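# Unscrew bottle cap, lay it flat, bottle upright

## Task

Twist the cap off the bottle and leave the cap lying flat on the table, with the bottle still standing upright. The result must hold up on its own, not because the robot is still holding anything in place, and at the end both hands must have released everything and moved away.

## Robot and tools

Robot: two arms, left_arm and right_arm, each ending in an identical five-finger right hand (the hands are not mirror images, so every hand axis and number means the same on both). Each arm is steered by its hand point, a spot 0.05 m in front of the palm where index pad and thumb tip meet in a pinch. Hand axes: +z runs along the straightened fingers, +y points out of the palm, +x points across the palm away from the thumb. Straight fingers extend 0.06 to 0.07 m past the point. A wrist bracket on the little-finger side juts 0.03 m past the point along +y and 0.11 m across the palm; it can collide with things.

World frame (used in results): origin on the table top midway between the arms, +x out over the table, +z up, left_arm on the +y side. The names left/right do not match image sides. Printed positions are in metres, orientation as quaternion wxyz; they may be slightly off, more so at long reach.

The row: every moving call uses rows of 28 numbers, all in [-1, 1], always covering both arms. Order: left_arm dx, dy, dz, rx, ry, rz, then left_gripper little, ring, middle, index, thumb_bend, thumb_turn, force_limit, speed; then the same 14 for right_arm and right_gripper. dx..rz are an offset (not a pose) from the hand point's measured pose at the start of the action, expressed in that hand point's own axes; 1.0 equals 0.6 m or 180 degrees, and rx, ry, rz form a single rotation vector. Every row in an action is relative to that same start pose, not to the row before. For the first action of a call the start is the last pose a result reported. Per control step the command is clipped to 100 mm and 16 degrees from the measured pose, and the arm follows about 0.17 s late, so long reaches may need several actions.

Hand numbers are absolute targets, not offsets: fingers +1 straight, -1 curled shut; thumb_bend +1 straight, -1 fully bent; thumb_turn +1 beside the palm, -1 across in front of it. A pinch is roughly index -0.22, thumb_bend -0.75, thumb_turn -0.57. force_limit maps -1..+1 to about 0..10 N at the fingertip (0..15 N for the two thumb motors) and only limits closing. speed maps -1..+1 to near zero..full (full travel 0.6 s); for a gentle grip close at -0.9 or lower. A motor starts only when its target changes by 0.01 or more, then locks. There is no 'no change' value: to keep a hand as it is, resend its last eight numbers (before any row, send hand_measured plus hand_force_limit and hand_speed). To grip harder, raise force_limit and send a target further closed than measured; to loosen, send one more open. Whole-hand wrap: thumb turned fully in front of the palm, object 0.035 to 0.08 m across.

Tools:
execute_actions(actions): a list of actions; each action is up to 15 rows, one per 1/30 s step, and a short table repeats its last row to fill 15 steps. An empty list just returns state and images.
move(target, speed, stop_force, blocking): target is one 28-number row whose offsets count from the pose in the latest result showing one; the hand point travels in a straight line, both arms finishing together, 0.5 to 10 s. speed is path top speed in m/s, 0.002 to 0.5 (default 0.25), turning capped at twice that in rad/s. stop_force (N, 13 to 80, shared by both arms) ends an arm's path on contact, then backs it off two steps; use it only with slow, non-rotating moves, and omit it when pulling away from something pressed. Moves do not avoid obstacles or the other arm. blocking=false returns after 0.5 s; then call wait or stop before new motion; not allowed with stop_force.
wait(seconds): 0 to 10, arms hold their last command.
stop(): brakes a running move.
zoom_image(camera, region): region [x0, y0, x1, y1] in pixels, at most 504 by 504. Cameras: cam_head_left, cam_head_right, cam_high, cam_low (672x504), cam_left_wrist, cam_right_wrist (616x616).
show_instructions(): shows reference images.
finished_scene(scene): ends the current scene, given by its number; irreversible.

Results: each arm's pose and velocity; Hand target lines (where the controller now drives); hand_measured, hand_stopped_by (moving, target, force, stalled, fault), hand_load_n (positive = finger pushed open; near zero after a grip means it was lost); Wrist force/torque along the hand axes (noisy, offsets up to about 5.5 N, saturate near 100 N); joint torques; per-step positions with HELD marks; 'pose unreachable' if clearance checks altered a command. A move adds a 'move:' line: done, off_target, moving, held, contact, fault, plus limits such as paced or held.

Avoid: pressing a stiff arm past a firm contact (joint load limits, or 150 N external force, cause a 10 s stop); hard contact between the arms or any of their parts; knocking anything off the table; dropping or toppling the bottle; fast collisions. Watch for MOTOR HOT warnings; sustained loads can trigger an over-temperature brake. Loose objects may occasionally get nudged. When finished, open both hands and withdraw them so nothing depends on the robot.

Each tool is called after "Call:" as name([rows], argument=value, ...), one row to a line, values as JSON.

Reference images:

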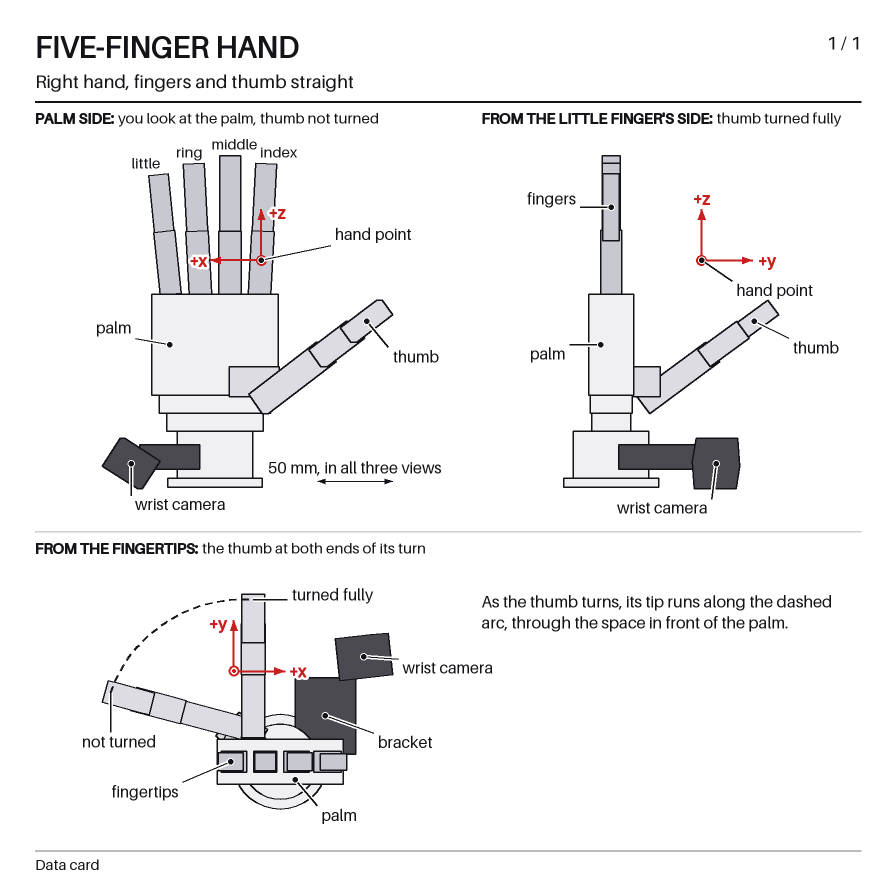

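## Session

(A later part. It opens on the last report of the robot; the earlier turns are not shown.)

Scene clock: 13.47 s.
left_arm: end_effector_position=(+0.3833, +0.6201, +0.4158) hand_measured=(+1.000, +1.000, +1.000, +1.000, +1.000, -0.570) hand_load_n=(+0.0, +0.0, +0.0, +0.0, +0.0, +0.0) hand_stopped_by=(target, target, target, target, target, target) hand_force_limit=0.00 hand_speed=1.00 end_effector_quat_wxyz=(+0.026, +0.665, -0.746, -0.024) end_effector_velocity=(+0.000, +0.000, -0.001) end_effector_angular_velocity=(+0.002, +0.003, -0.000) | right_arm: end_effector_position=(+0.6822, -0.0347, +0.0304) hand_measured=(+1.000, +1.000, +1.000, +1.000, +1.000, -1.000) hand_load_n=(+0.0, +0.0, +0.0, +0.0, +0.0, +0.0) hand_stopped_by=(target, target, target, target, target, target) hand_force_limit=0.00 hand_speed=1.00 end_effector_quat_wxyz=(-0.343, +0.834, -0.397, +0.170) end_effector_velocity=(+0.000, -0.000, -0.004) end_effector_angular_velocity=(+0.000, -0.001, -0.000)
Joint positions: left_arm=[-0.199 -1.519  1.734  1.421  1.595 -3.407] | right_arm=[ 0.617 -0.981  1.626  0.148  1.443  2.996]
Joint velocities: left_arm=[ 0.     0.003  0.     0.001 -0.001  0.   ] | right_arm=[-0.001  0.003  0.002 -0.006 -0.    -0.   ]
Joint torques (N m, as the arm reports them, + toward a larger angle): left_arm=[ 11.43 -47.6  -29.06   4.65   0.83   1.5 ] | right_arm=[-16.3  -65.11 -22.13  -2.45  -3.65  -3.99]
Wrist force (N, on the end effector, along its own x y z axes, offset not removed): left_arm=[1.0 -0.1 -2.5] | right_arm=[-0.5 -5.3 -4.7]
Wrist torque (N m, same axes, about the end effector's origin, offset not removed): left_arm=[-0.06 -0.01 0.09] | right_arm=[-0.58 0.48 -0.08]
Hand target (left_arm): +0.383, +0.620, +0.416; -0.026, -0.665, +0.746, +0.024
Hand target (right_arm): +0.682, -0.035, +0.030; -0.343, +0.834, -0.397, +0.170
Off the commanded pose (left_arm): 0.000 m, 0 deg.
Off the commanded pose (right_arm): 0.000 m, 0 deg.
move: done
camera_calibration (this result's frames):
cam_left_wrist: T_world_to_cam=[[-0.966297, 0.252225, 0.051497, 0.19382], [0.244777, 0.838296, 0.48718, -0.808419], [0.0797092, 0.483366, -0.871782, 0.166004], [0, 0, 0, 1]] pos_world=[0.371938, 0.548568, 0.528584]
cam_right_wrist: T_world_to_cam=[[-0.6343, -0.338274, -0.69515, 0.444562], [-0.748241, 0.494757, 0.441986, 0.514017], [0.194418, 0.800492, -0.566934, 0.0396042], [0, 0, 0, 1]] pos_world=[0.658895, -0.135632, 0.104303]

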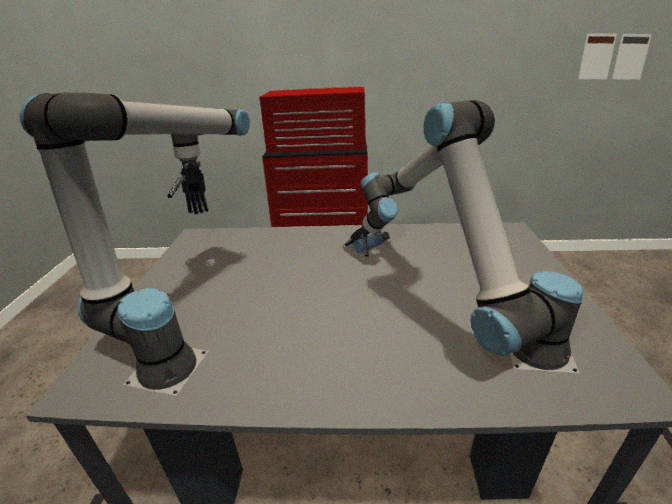

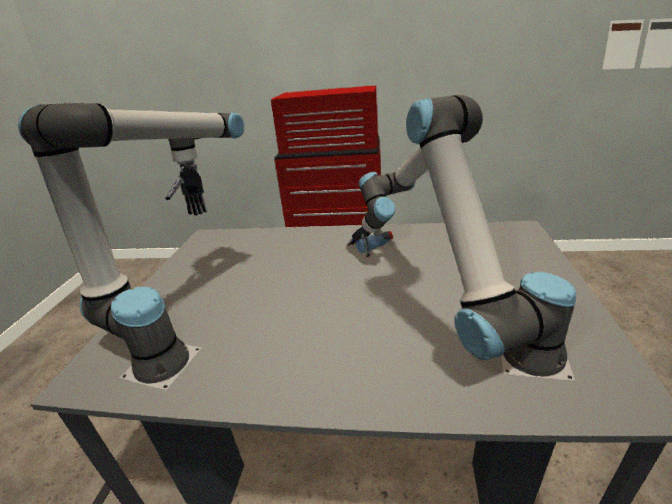

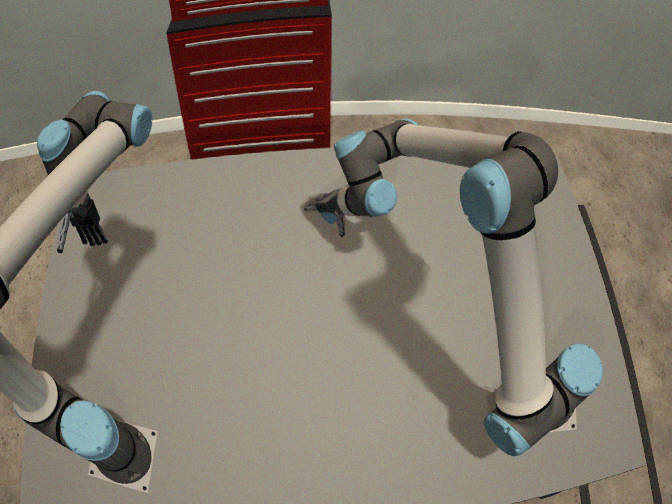

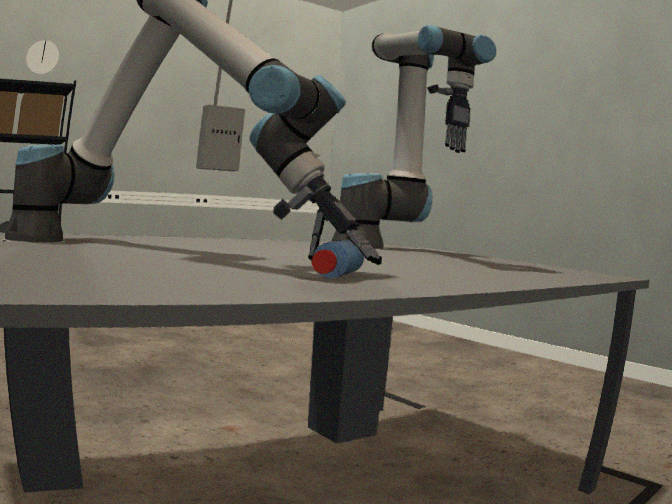

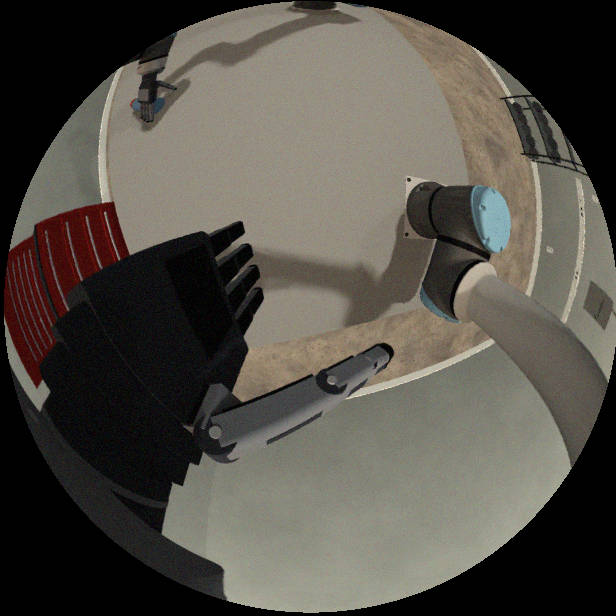

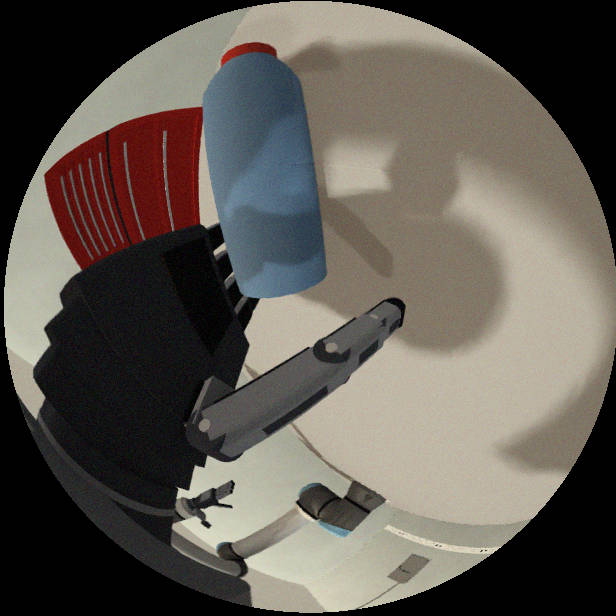

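Call:
move(target=[0,0,0,0,0,0,1,1,1,1,1,-0.57,0,1, 0.05,0,0,0,0,0,1,1,1,1,1,-1,0,1], speed=0.05)

Call:
move(target=[0,0,0,0,0,0,1,1,1,1,1,-0.57,0,1, 0,0,0,0,0,0,-1,-1,-1,-1,-1,-1,0.6,-0.3])

Scene clock: 15.13 s.
left_arm: end_effector_position=(+0.3833, +0.6201, +0.4158) hand_measured=(+1.000, +1.000, +1.000, +1.000, +1.000, -0.570) hand_load_n=(+0.0, +0.0, +0.0, +0.0, +0.0, +0.0) hand_stopped_by=(target, target, target, target, target, target) hand_force_limit=0.00 hand_speed=1.00 end_effector_quat_wxyz=(+0.026, +0.665, -0.746, -0.024) end_effector_velocity=(-0.000, +0.000, +0.001) end_effector_angular_velocity=(+0.000, -0.000, -0.000) | right_arm: end_effector_position=(+0.7008, -0.0579, +0.0307) hand_measured=(+1.000, +1.000, +1.000, +1.000, +1.000, -1.000) hand_load_n=(+0.0, +0.0, +0.0, +0.0, +0.0, +0.0) hand_stopped_by=(target, target, target, target, target, target) hand_force_limit=0.00 hand_speed=1.00 end_effector_quat_wxyz=(-0.343, +0.834, -0.397, +0.170) end_effector_velocity=(+0.001, -0.002, -0.000) end_effector_angular_velocity=(-0.000, +0.001, -0.000)
Joint positions: left_arm=[-0.199 -1.519  1.734  1.421  1.595 -3.407] | right_arm=[ 0.576 -0.982  1.627  0.151  1.414  2.967]
Joint velocities: left_arm=[-0.    -0.001 -0.     0.001 -0.     0.   ] | right_arm=[-0.003  0.001 -0.     0.002 -0.003 -0.002]
Joint torques (N m, as the arm reports them, + toward a larger angle): left_arm=[ 12.21 -45.88 -29.42   4.65   0.88   1.45] | right_arm=[-15.03 -86.94 -31.69   5.02  -3.79  -4.16]
Wrist force (N, on the end effector, along its own x y z axes, offset not removed): left_arm=[0.1 1.3 -5.6] | right_arm=[0.9 -3.0 -2.0]
Wrist torque (N m, same axes, about the end effector's origin, offset not removed): left_arm=[0.34 0.10 -0.01] | right_arm=[-0.49 0.12 0.35]
Hand target (left_arm): +0.383, +0.620, +0.416; -0.026, -0.665, +0.746, +0.024
Hand target (right_arm): +0.701, -0.058, +0.031; -0.343, +0.834, -0.397, +0.170
Off the commanded pose (left_arm): 0.000 m, 0 deg.
Off the commanded pose (right_arm): 0.000 m, 0 deg.
move: done
camera_calibration (this result's frames):
cam_left_wrist: T_world_to_cam=[[-0.966297, 0.252225, 0.0514969, 0.19382], [0.244777, 0.838296, 0.48718, -0.808419], [0.0797091, 0.483366, -0.871782, 0.166004], [0, 0, 0, 1]] pos_world=[0.371938, 0.548568, 0.528584]
cam_right_wrist: T_world_to_cam=[[-0.634379, -0.338265, -0.695083, 0.448776], [-0.748186, 0.494771, 0.442063, 0.539195], [0.194372, 0.800487, -0.566957, 0.0547625], [0, 0, 0, 1]] pos_world=[0.677468, -0.158809, 0.104626]

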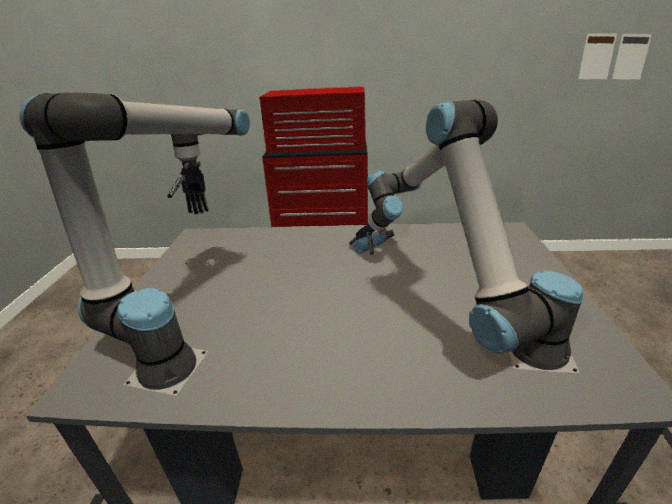

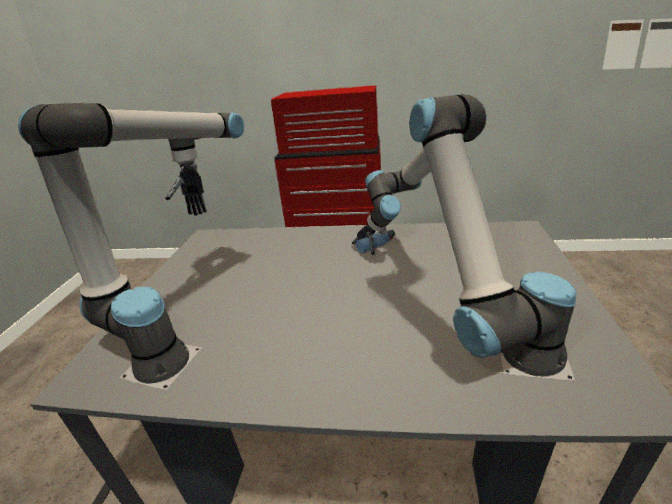

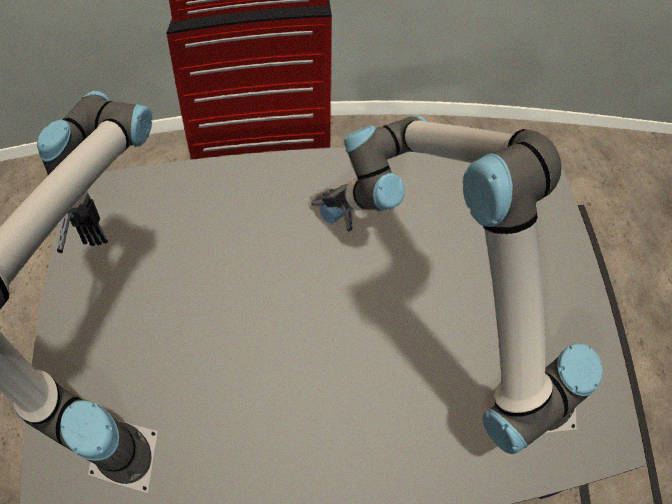

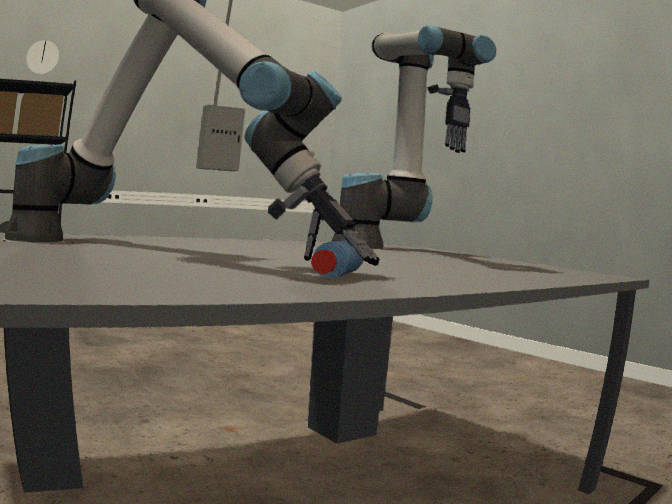

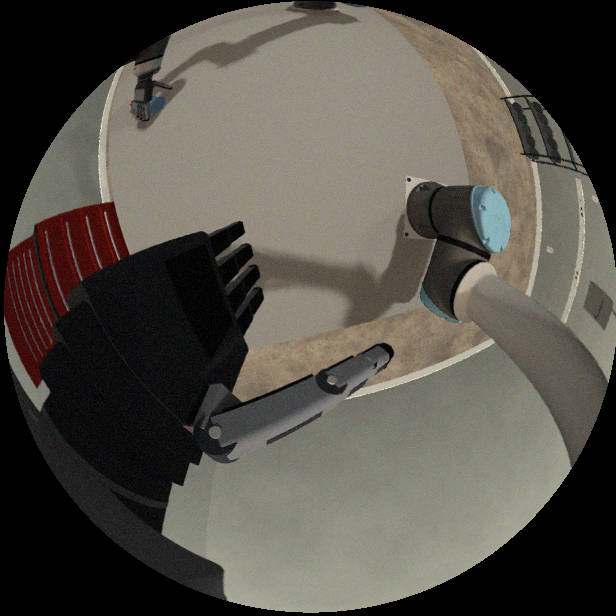

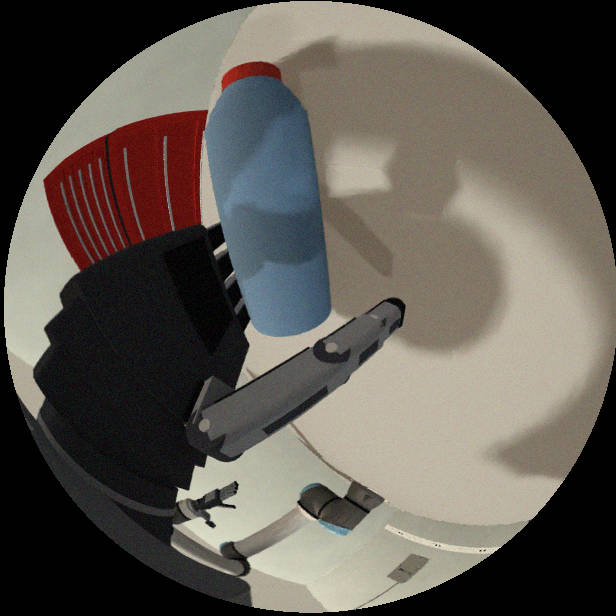

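Scene clock: 16.17 s.
left_arm: end_effector_position=(+0.3833, +0.6201, +0.4158) hand_measured=(+1.000, +1.000, +1.000, +1.000, +1.000, -0.570) hand_load_n=(+0.0, +0.0, +0.0, +0.0, +0.0, +0.0) hand_stopped_by=(target, target, target, target, target, target) hand_force_limit=0.00 hand_speed=1.00 end_effector_quat_wxyz=(+0.026, +0.665, -0.746, -0.024) end_effector_velocity=(-0.000, -0.000, -0.001) end_effector_angular_velocity=(+0.001, +0.002, -0.000) | right_arm: end_effector_position=(+0.7008, -0.0579, +0.0307) hand_measured=(+0.120, +0.152, +0.162, +0.190, +0.532, -0.998) hand_load_n=(+12.5, +5.5, +8.5, +3.0, +27.5, +16.5) hand_stopped_by=(force, force, force, force, force, target) hand_force_limit=0.60 hand_speed=-0.30 end_effector_quat_wxyz=(-0.343, +0.834, -0.397, +0.170) end_effector_velocity=(-0.000, -0.000, -0.000) end_effector_angular_velocity=(+0.000, -0.001, +0.000)
Joint positions: left_arm=[-0.199 -1.519  1.734  1.421  1.595 -3.407] | right_arm=[ 0.576 -0.982  1.627  0.151  1.414  2.967]
Joint velocities: left_arm=[-0.     0.001  0.001 -0.    -0.    -0.   ] | right_arm=[-0.    -0.001  0.002 -0.002 -0.    -0.   ]
Joint torques (N m, as the arm reports them, + toward a larger angle): left_arm=[ 11.84 -46.88 -28.95   4.77   1.02   1.44] | right_arm=[ 19.64 -86.36 -32.62   3.1    2.05   3.37]
Wrist force (N, on the end effector, along its own x y z axes, offset not removed): left_arm=[-1.5 -1.5 -3.7] | right_arm=[-2.1 -2.1 1.1]
Wrist torque (N m, same axes, about the end effector's origin, offset not removed): left_arm=[-0.07 0.31 -0.10] | right_arm=[-0.56 0.23 0.02]
Hand target (left_arm): +0.383, +0.620, +0.416; -0.026, -0.665, +0.746, +0.024
Hand target (right_arm): +0.701, -0.058, +0.031; -0.343, +0.834, -0.397, +0.170
Off the commanded pose (left_arm): 0.000 m, 0 deg.
Off the commanded pose (right_arm): 0.000 m, 0 deg.
move: done
camera_calibration (this result's frames):
cam_left_wrist: T_world_to_cam=[[-0.966297, 0.252225, 0.051497, 0.19382], [0.244777, 0.838296, 0.48718, -0.808419], [0.0797091, 0.483366, -0.871782, 0.166004], [0, 0, 0, 1]] pos_world=[0.371938, 0.548568, 0.528584]
cam_right_wrist: T_world_to_cam=[[-0.634394, -0.33826, -0.695072, 0.448784], [-0.748189, 0.494716, 0.442118, 0.539182], [0.194313, 0.800522, -0.566927, 0.054804], [0, 0, 0, 1]] pos_world=[0.677467, -0.158808, 0.104625]

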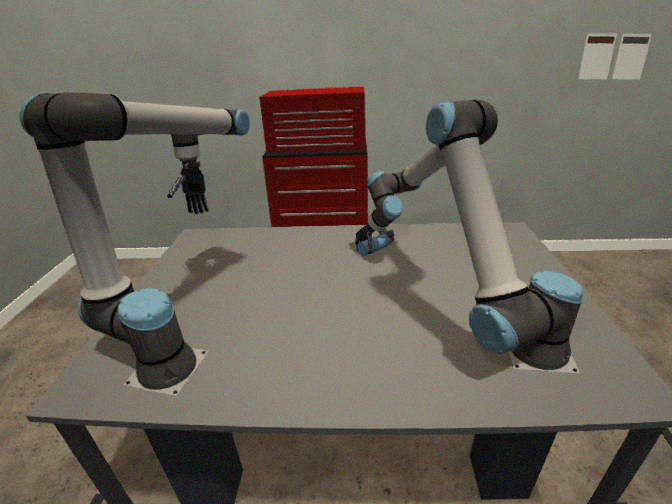

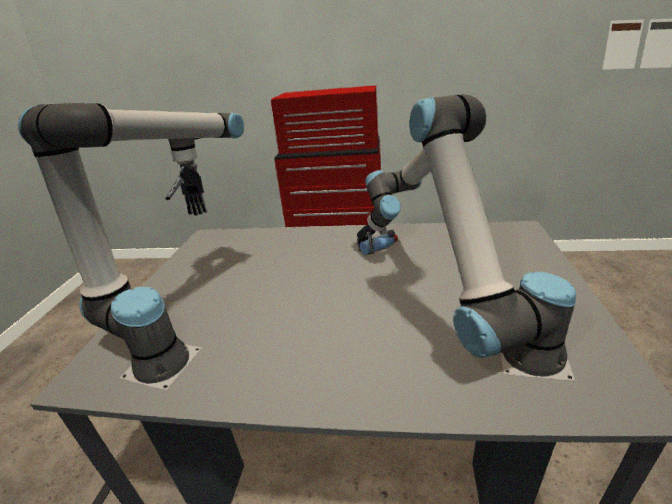

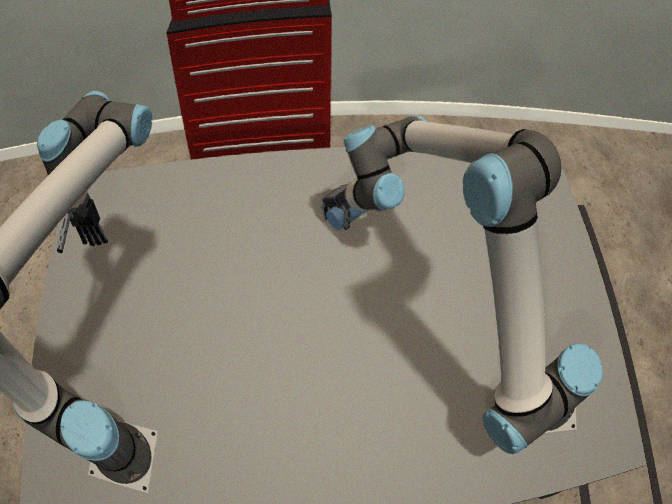

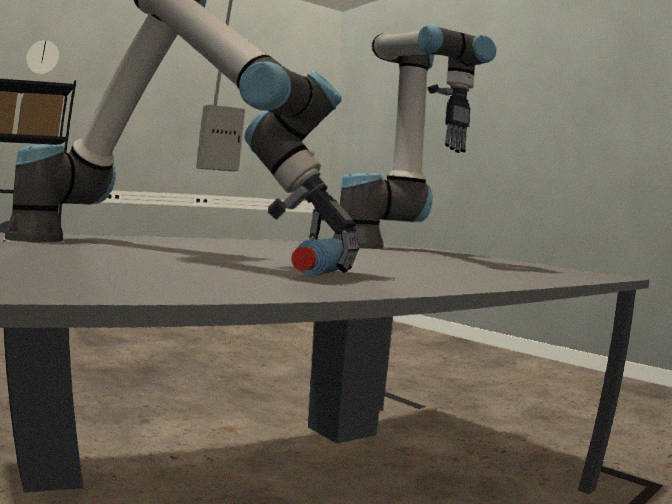

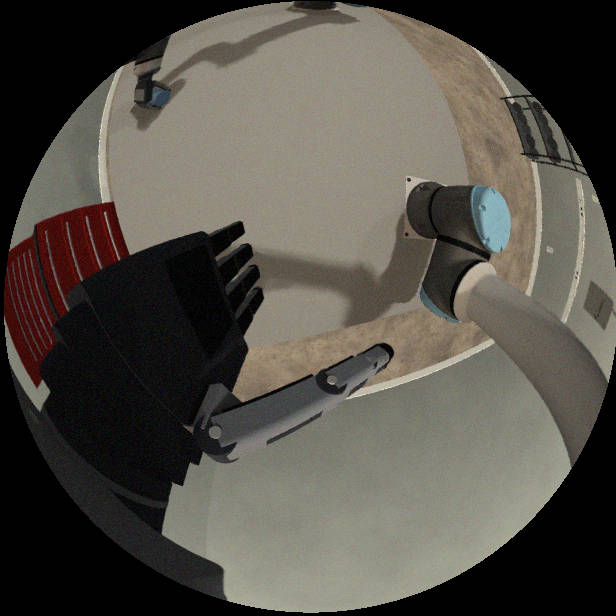

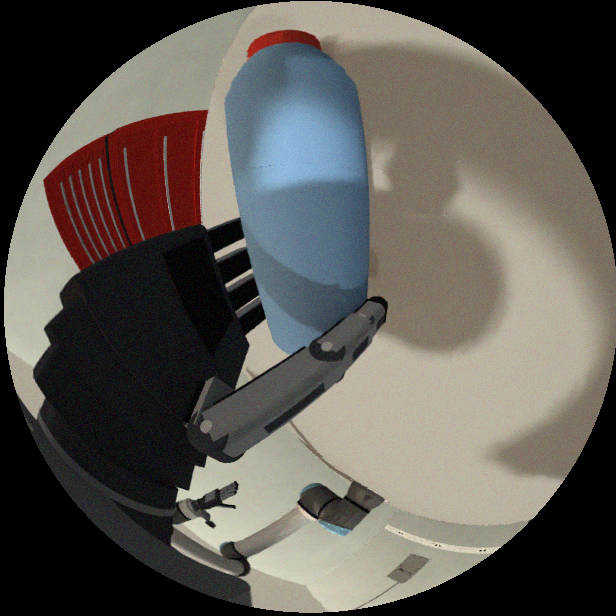

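Call:
move(target=[0,0,0,0,0,0,1,1,1,1,1,-0.57,0,1, 0,-0.177,-0.177,0,0,0,-1,-1,-1,-1,-1,-1,0.6,-0.3], speed=0.15)

Call:
move(target=[0,0,0,0,0,0,1,1,1,1,1,-0.57,0,1, -0.21,0.183,-0.183,0.257,0.138,-0.502,-1,-1,-1,-1,-1,-1,0.6,-0.3], speed=0.25)

Scene clock: 18.63 s.
left_arm: end_effector_position=(+0.3833, +0.6201, +0.4158) hand_measured=(+1.000, +1.000, +1.000, +1.000, +1.000, -0.570) hand_load_n=(+0.0, +0.0, +0.0, +0.0, +0.0, +0.0) hand_stopped_by=(target, target, target, target, target, target) hand_force_limit=0.00 hand_speed=1.00 end_effector_quat_wxyz=(+0.026, +0.665, -0.746, -0.024) end_effector_velocity=(-0.000, +0.000, +0.000) end_effector_angular_velocity=(-0.000, -0.002, +0.000) | right_arm: end_effector_position=(+0.6994, -0.0566, +0.1806) hand_measured=(+0.120, +0.152, +0.162, +0.190, +0.532, -0.998) hand_load_n=(+12.5, +5.5, +8.5, +3.0, +27.5, +16.5) hand_stopped_by=(force, force, force, force, force, target) hand_force_limit=0.60 hand_speed=-0.30 end_effector_quat_wxyz=(-0.343, +0.834, -0.397, +0.170) end_effector_velocity=(+0.000, -0.000, +0.004) end_effector_angular_velocity=(+0.000, -0.001, -0.001)
Joint positions: left_arm=[-0.199 -1.519  1.734  1.421  1.595 -3.407] | right_arm=[ 0.579 -1.106  1.525  0.378  1.416  2.969]
Joint velocities: left_arm=[ 0.    -0.002  0.    -0.    -0.001  0.   ] | right_arm=[-0.    -0.002 -0.004  0.005  0.001  0.   ]
Joint torques (N m, as the arm reports them, + toward a larger angle): left_arm=[ 12.82 -47.56 -28.5    4.56   1.02   1.44] | right_arm=[ 19.69 -85.23 -53.15   5.43   3.11  -1.38]
Wrist force (N, on the end effector, along its own x y z axes, offset not removed): left_arm=[2.0 0.3 -3.7] | right_arm=[5.0 1.6 -0.3]
Wrist torque (N m, same axes, about the end effector's origin, offset not removed): left_arm=[0.08 -0.19 0.15] | right_arm=[0.17 -0.84 0.65]
Hand target (left_arm): +0.383, +0.620, +0.416; -0.026, -0.665, +0.746, +0.024
Hand target (right_arm): +0.699, -0.057, +0.181; -0.343, +0.834, -0.397, +0.170
Off the commanded pose (left_arm): 0.000 m, 0 deg.
Off the commanded pose (right_arm): 0.000 m, 0 deg.
move: done
camera_calibration (this result's frames):
cam_left_wrist: T_world_to_cam=[[-0.966297, 0.252225, 0.0514971, 0.19382], [0.244777, 0.838296, 0.48718, -0.808419], [0.079709, 0.483366, -0.871782, 0.166004], [0, 0, 0, 1]] pos_world=[0.371938, 0.548568, 0.528584]
cam_right_wrist: T_world_to_cam=[[-0.634424, -0.338169, -0.695088, 0.552556], [-0.748151, 0.494737, 0.442161, 0.471197], [0.194361, 0.800548, -0.566874, 0.139002], [0, 0, 0, 1]] pos_world=[0.676064, -0.157539, 0.254527]

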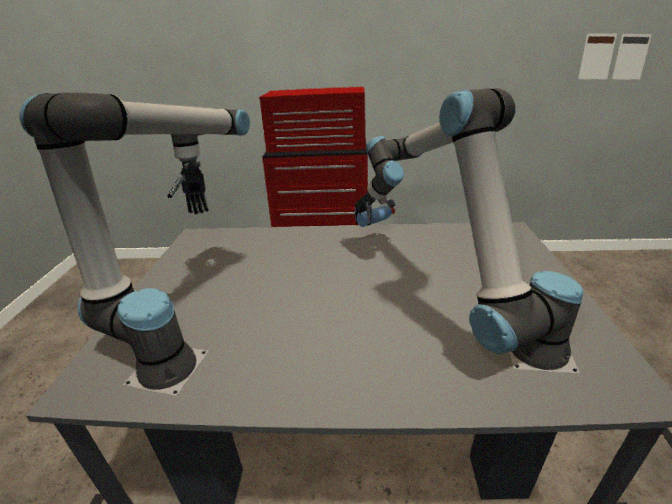

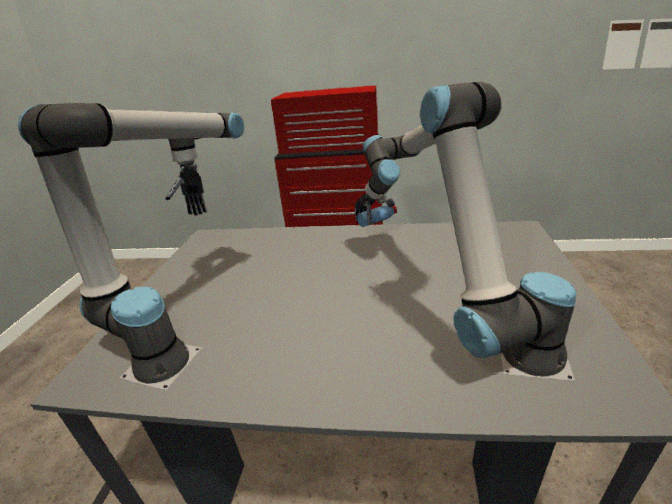

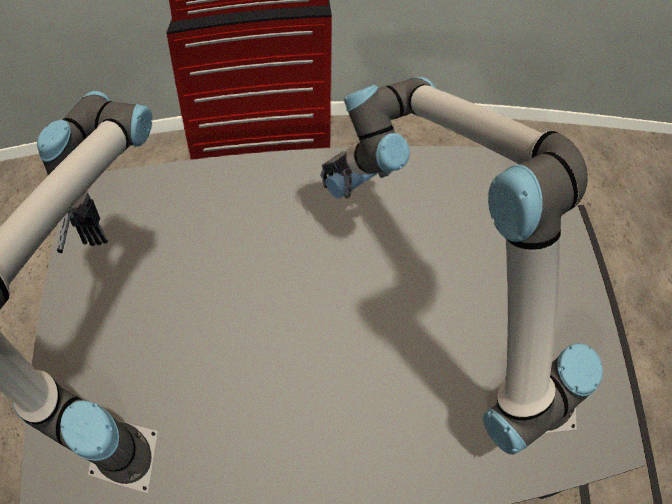

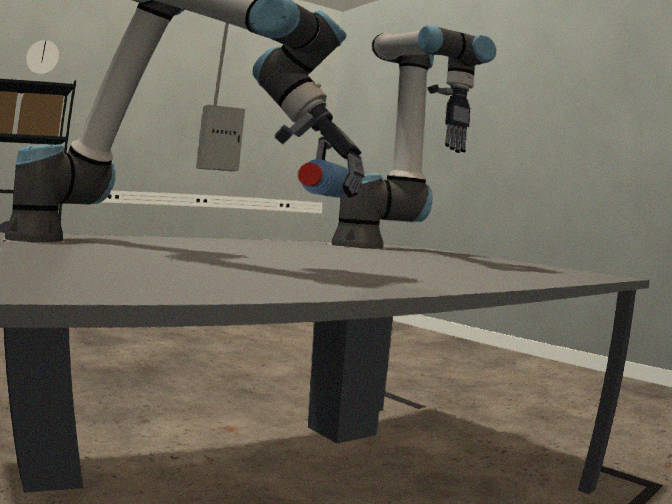

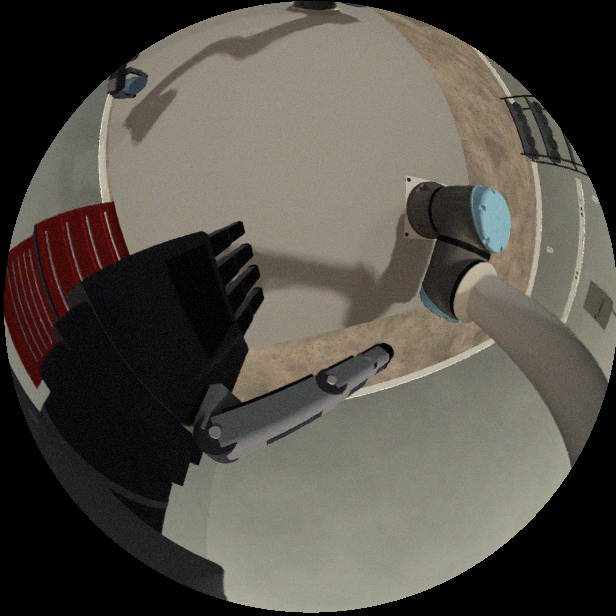

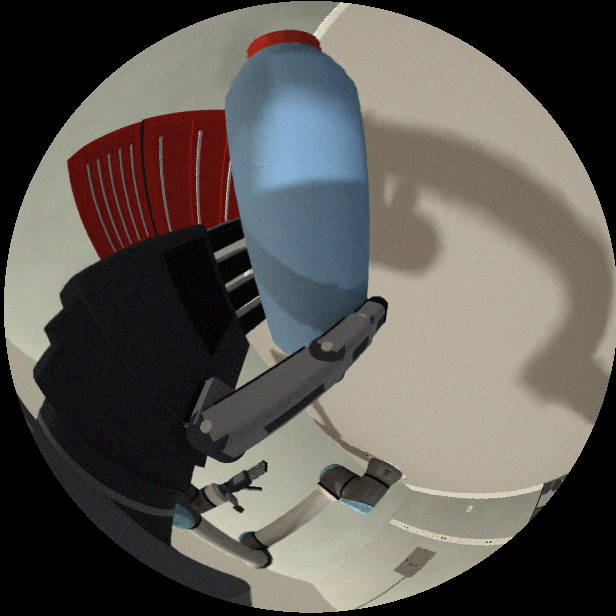

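Scene clock: 22.83 s.
left_arm: end_effector_position=(+0.3833, +0.6201, +0.4158) hand_measured=(+1.000, +1.000, +1.000, +1.000, +1.000, -0.570) hand_load_n=(+0.0, +0.0, +0.0, +0.0, +0.0, +0.0) hand_stopped_by=(target, target, target, target, target, target) hand_force_limit=0.00 hand_speed=1.00 end_effector_quat_wxyz=(+0.026, +0.665, -0.746, -0.024) end_effector_velocity=(+0.000, +0.000, +0.000) end_effector_angular_velocity=(+0.000, -0.000, +0.000) | right_arm: end_effector_position=(+0.4998, -0.0556, +0.1786) hand_measured=(+0.120, +0.152, +0.162, +0.190, +0.532, -0.998) hand_load_n=(+12.5, +5.5, +8.5, +3.0, +27.5, +16.5) hand_stopped_by=(force, force, force, force, force, target) hand_force_limit=0.60 hand_speed=-0.30 end_effector_quat_wxyz=(-0.311, +0.631, +0.322, +0.634) end_effector_velocity=(-0.002, -0.001, -0.001) end_effector_angular_velocity=(-0.005, -0.013, +0.008)
Joint positions: left_arm=[-0.199 -1.519  1.734  1.421  1.595 -3.407] | right_arm=[ 0.763 -1.409  2.335 -0.923  1.273  1.555]
Joint velocities: left_arm=[ 0. -0. -0.  0. -0.  0.] | right_arm=[-0.003  0.002  0.006 -0.012 -0.011 -0.012]
Joint torques (N m, as the arm reports them, + toward a larger angle): left_arm=[ 12.28 -47.91 -29.07   4.83   1.05   1.63] | right_arm=[-17.18 -26.24 -16.12  -5.37  -3.34  -4.13]
Wrist force (N, on the end effector, along its own x y z axes, offset not removed): left_arm=[0.2 1.8 -3.9] | right_arm=[1.0 -3.4 -1.9]
Wrist torque (N m, same axes, about the end effector's origin, offset not removed): left_arm=[0.24 0.07 0.11] | right_arm=[-0.78 -0.09 0.07]
Hand target (left_arm): +0.383, +0.620, +0.416; -0.026, -0.665, +0.746, +0.024
Hand target (right_arm): +0.500, -0.056, +0.179; -0.311, +0.630, +0.322, +0.634
Off the commanded pose (left_arm): 0.000 m, 0 deg.
Off the commanded pose (right_arm): 0.001 m, 0 deg.
move: done
camera_calibration (this result's frames):
cam_left_wrist: T_world_to_cam=[[-0.966297, 0.252225, 0.0514971, 0.19382], [0.244777, 0.838296, 0.48718, -0.808419], [0.079709, 0.483366, -0.871782, 0.166004], [0, 0, 0, 1]] pos_world=[0.371938, 0.548568, 0.528584]
cam_right_wrist: T_world_to_cam=[[0.787981, -0.602519, -0.126715, -0.402273], [-0.399263, -0.343377, -0.850106, 0.332136], [0.468694, 0.720461, -0.511138, 0.0243183], [0, 0, 0, 1]] pos_world=[0.438195, -0.145849, 0.243807]

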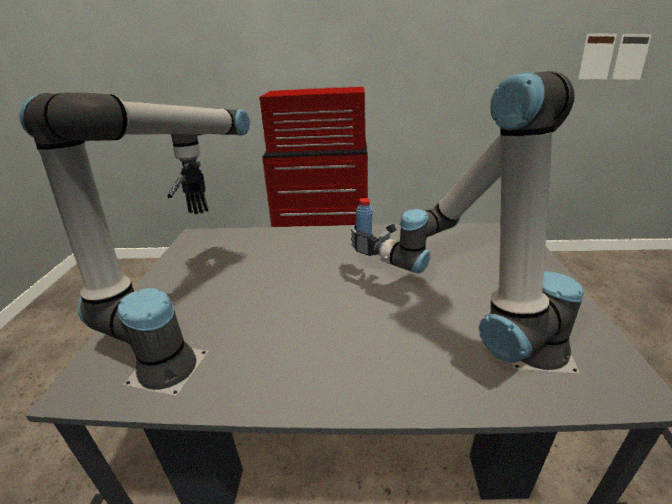

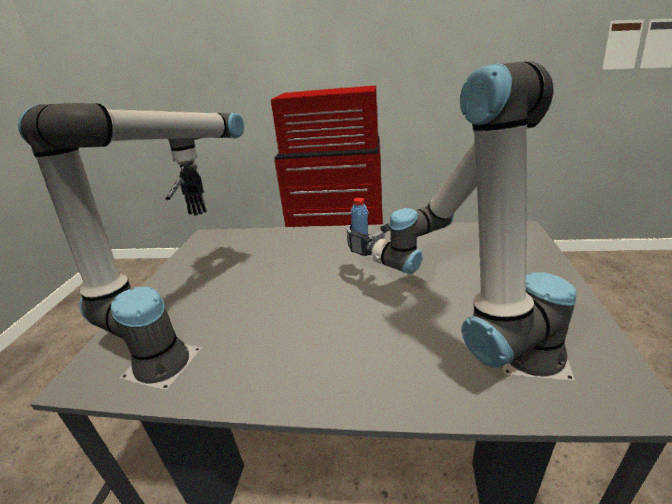

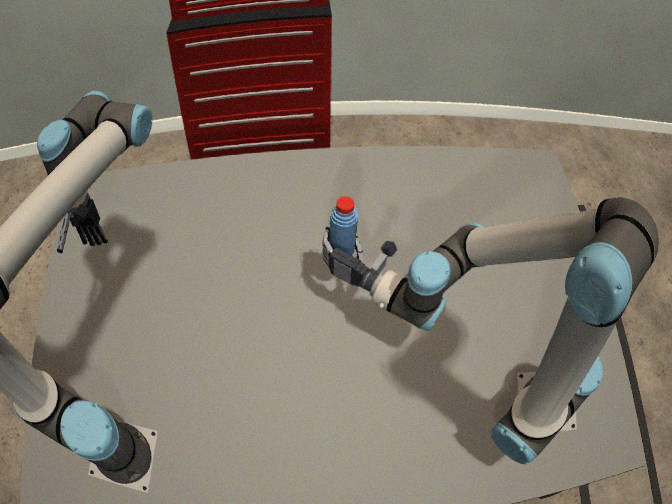

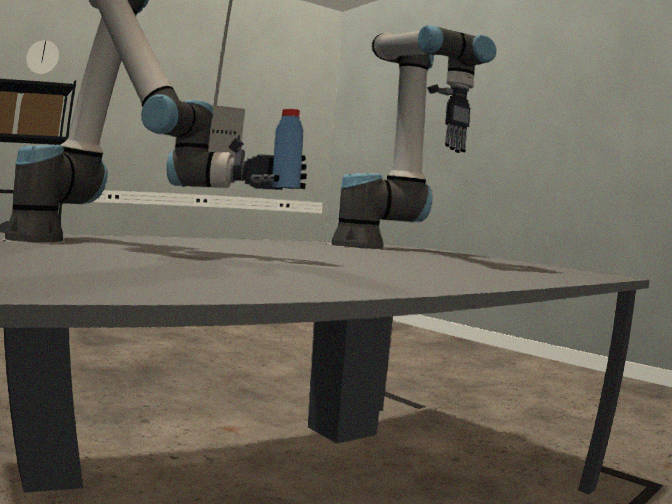

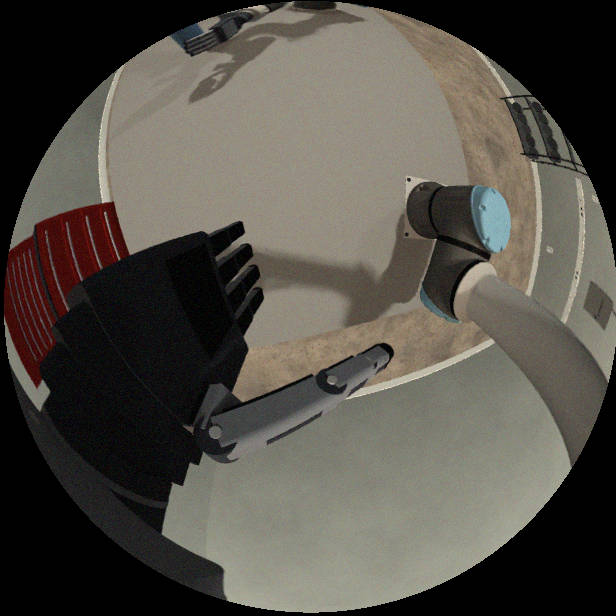

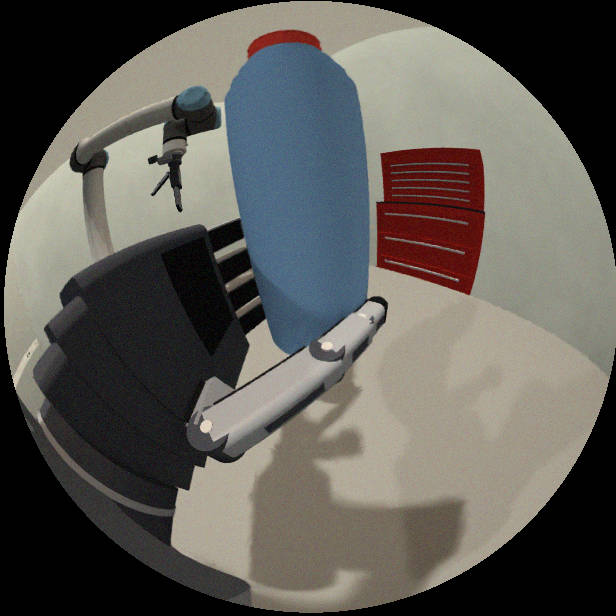

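Call:
move(target=[1,-0.265,0,0.314,0.477,0.477,-0.5,-0.5,1,1,1,-0.57,0,1, 0,0,0,0,0,0,-1,-1,-1,-1,-1,-1,0.6,-0.3], speed=0.4)

Scene clock: 28.27 s.
left_arm: end_effector_position=(+0.4712, +0.0057, +0.4090) hand_measured=(-0.500, -0.500, +1.000, +1.000, +1.000, -0.570) hand_load_n=(+0.0, +0.0, +0.0, +0.0, +0.0, +0.0) hand_stopped_by=(target, target, target, target, target, target) hand_force_limit=0.00 hand_speed=1.00 end_effector_quat_wxyz=(-0.207, +0.156, +0.679, -0.686) end_effector_velocity=(+0.001, -0.001, -0.001) end_effector_angular_velocity=(-0.020, +0.011, +0.001) | right_arm: end_effector_position=(+0.4998, -0.0556, +0.1786) hand_measured=(+0.120, +0.152, +0.162, +0.190, +0.532, -0.998) hand_load_n=(+12.5, +5.5, +8.5, +3.0, +27.5, +16.5) hand_stopped_by=(force, force, force, force, force, target) hand_force_limit=0.60 hand_speed=-0.30 end_effector_quat_wxyz=(-0.311, +0.631, +0.322, +0.634) end_effector_velocity=(-0.000, -0.001, -0.001) end_effector_angular_velocity=(-0.001, +0.002, -0.001)
Joint positions: left_arm=[-0.567 -1.341  1.689 -0.469  2.909 -3.326] | right_arm=[ 0.763 -1.409  2.335 -0.923  1.273  1.555]
Joint velocities: left_arm=[ 0.001 -0.012  0.03  -0.118 -0.003 -0.096] | right_arm=[-0.     0.001  0.001  0.001  0.001  0.   ]
Joint torques (N m, as the arm reports them, + toward a larger angle): left_arm=[  9.65 -64.55 -32.97  -2.76  -3.03  -1.8 ] | right_arm=[ 19.41 -52.05 -42.2    1.67   3.49   3.7 ]
Wrist force (N, on the end effector, along its own x y z axes, offset not removed): left_arm=[-1.1 -3.0 -2.6] | right_arm=[-3.1 0.6 -1.9]
Wrist torque (N m, same axes, about the end effector's origin, offset not removed): left_arm=[-0.44 0.21 -0.02] | right_arm=[-0.22 0.53 -0.10]
Hand target (left_arm): +0.471, +0.006, +0.409; -0.207, +0.156, +0.678, -0.688
Hand target (right_arm): +0.500, -0.056, +0.179; -0.311, +0.631, +0.322, +0.634
Off the commanded pose (left_arm): 0.001 m, 0 deg.
Off the commanded pose (right_arm): 0.000 m, 0 deg.
move: done
camera_calibration (this result's frames):
cam_left_wrist: T_world_to_cam=[[0.0418589, -0.0749753, -0.996306, 0.389441], [0.999105, 0.00928883, 0.0412774, -0.479951], [0.00615974, -0.997142, 0.075297, 0.105794], [0, 0, 0, 1]] pos_world=[0.462568, 0.139148, 0.399848]
cam_right_wrist: T_world_to_cam=[[0.787982, -0.602519, -0.126714, -0.402273], [-0.399263, -0.343377, -0.850107, 0.332136], [0.468694, 0.720461, -0.511138, 0.0243183], [0, 0, 0, 1]] pos_world=[0.438195, -0.145849, 0.243807]

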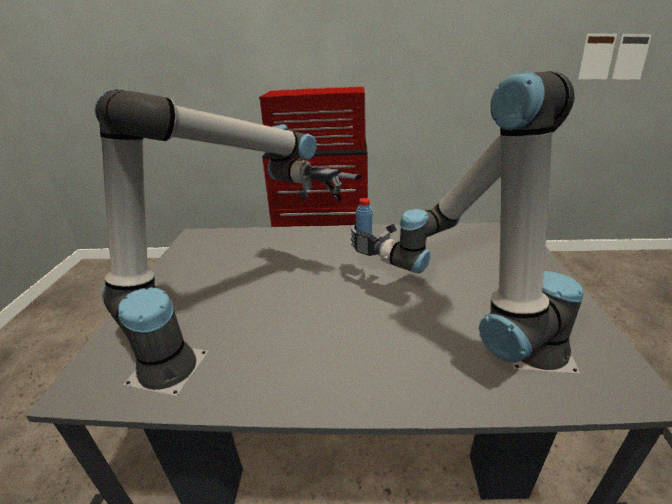

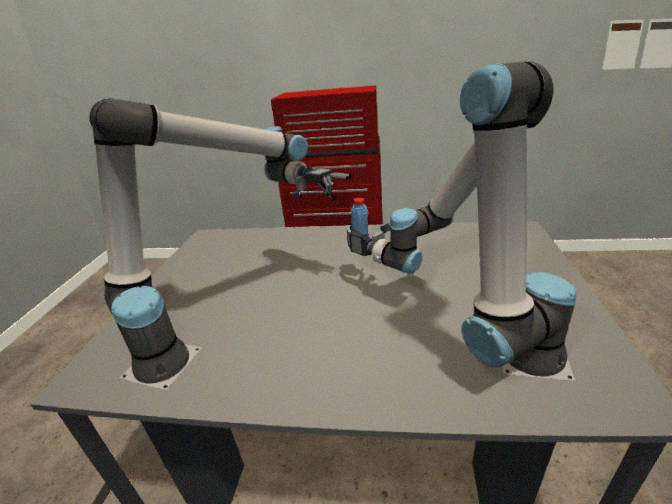

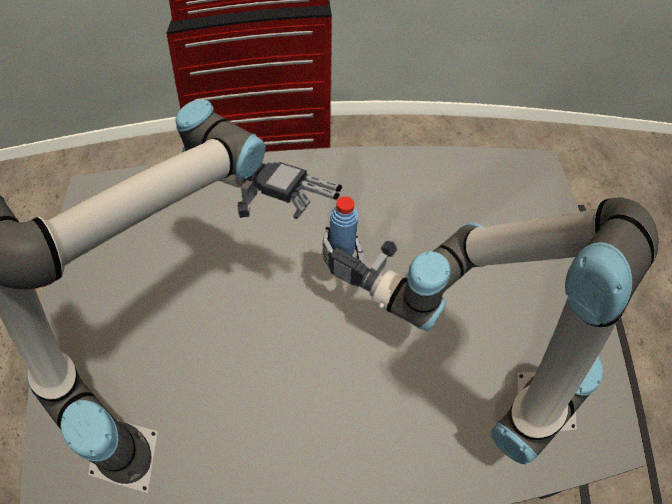

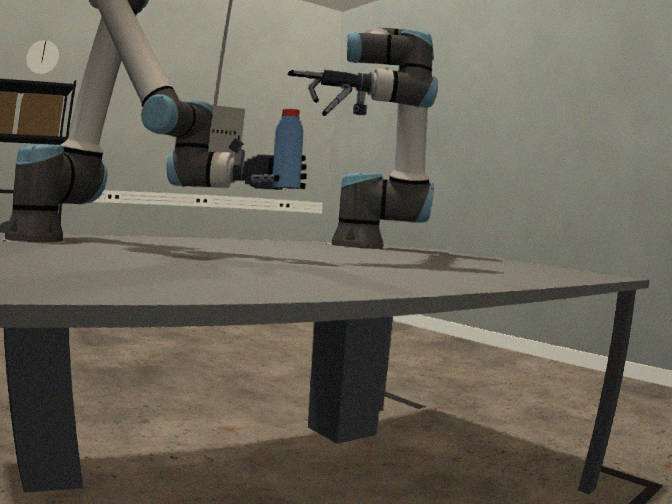

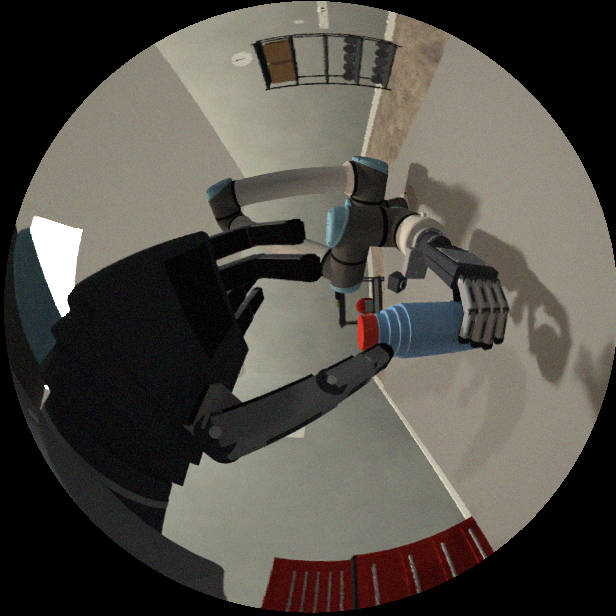

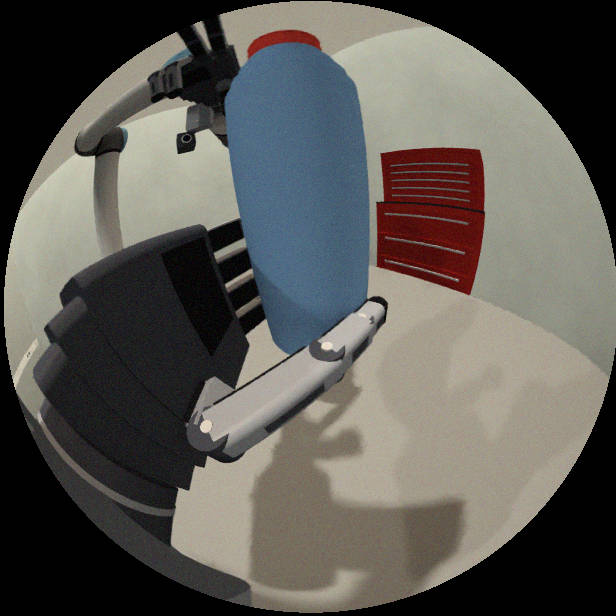

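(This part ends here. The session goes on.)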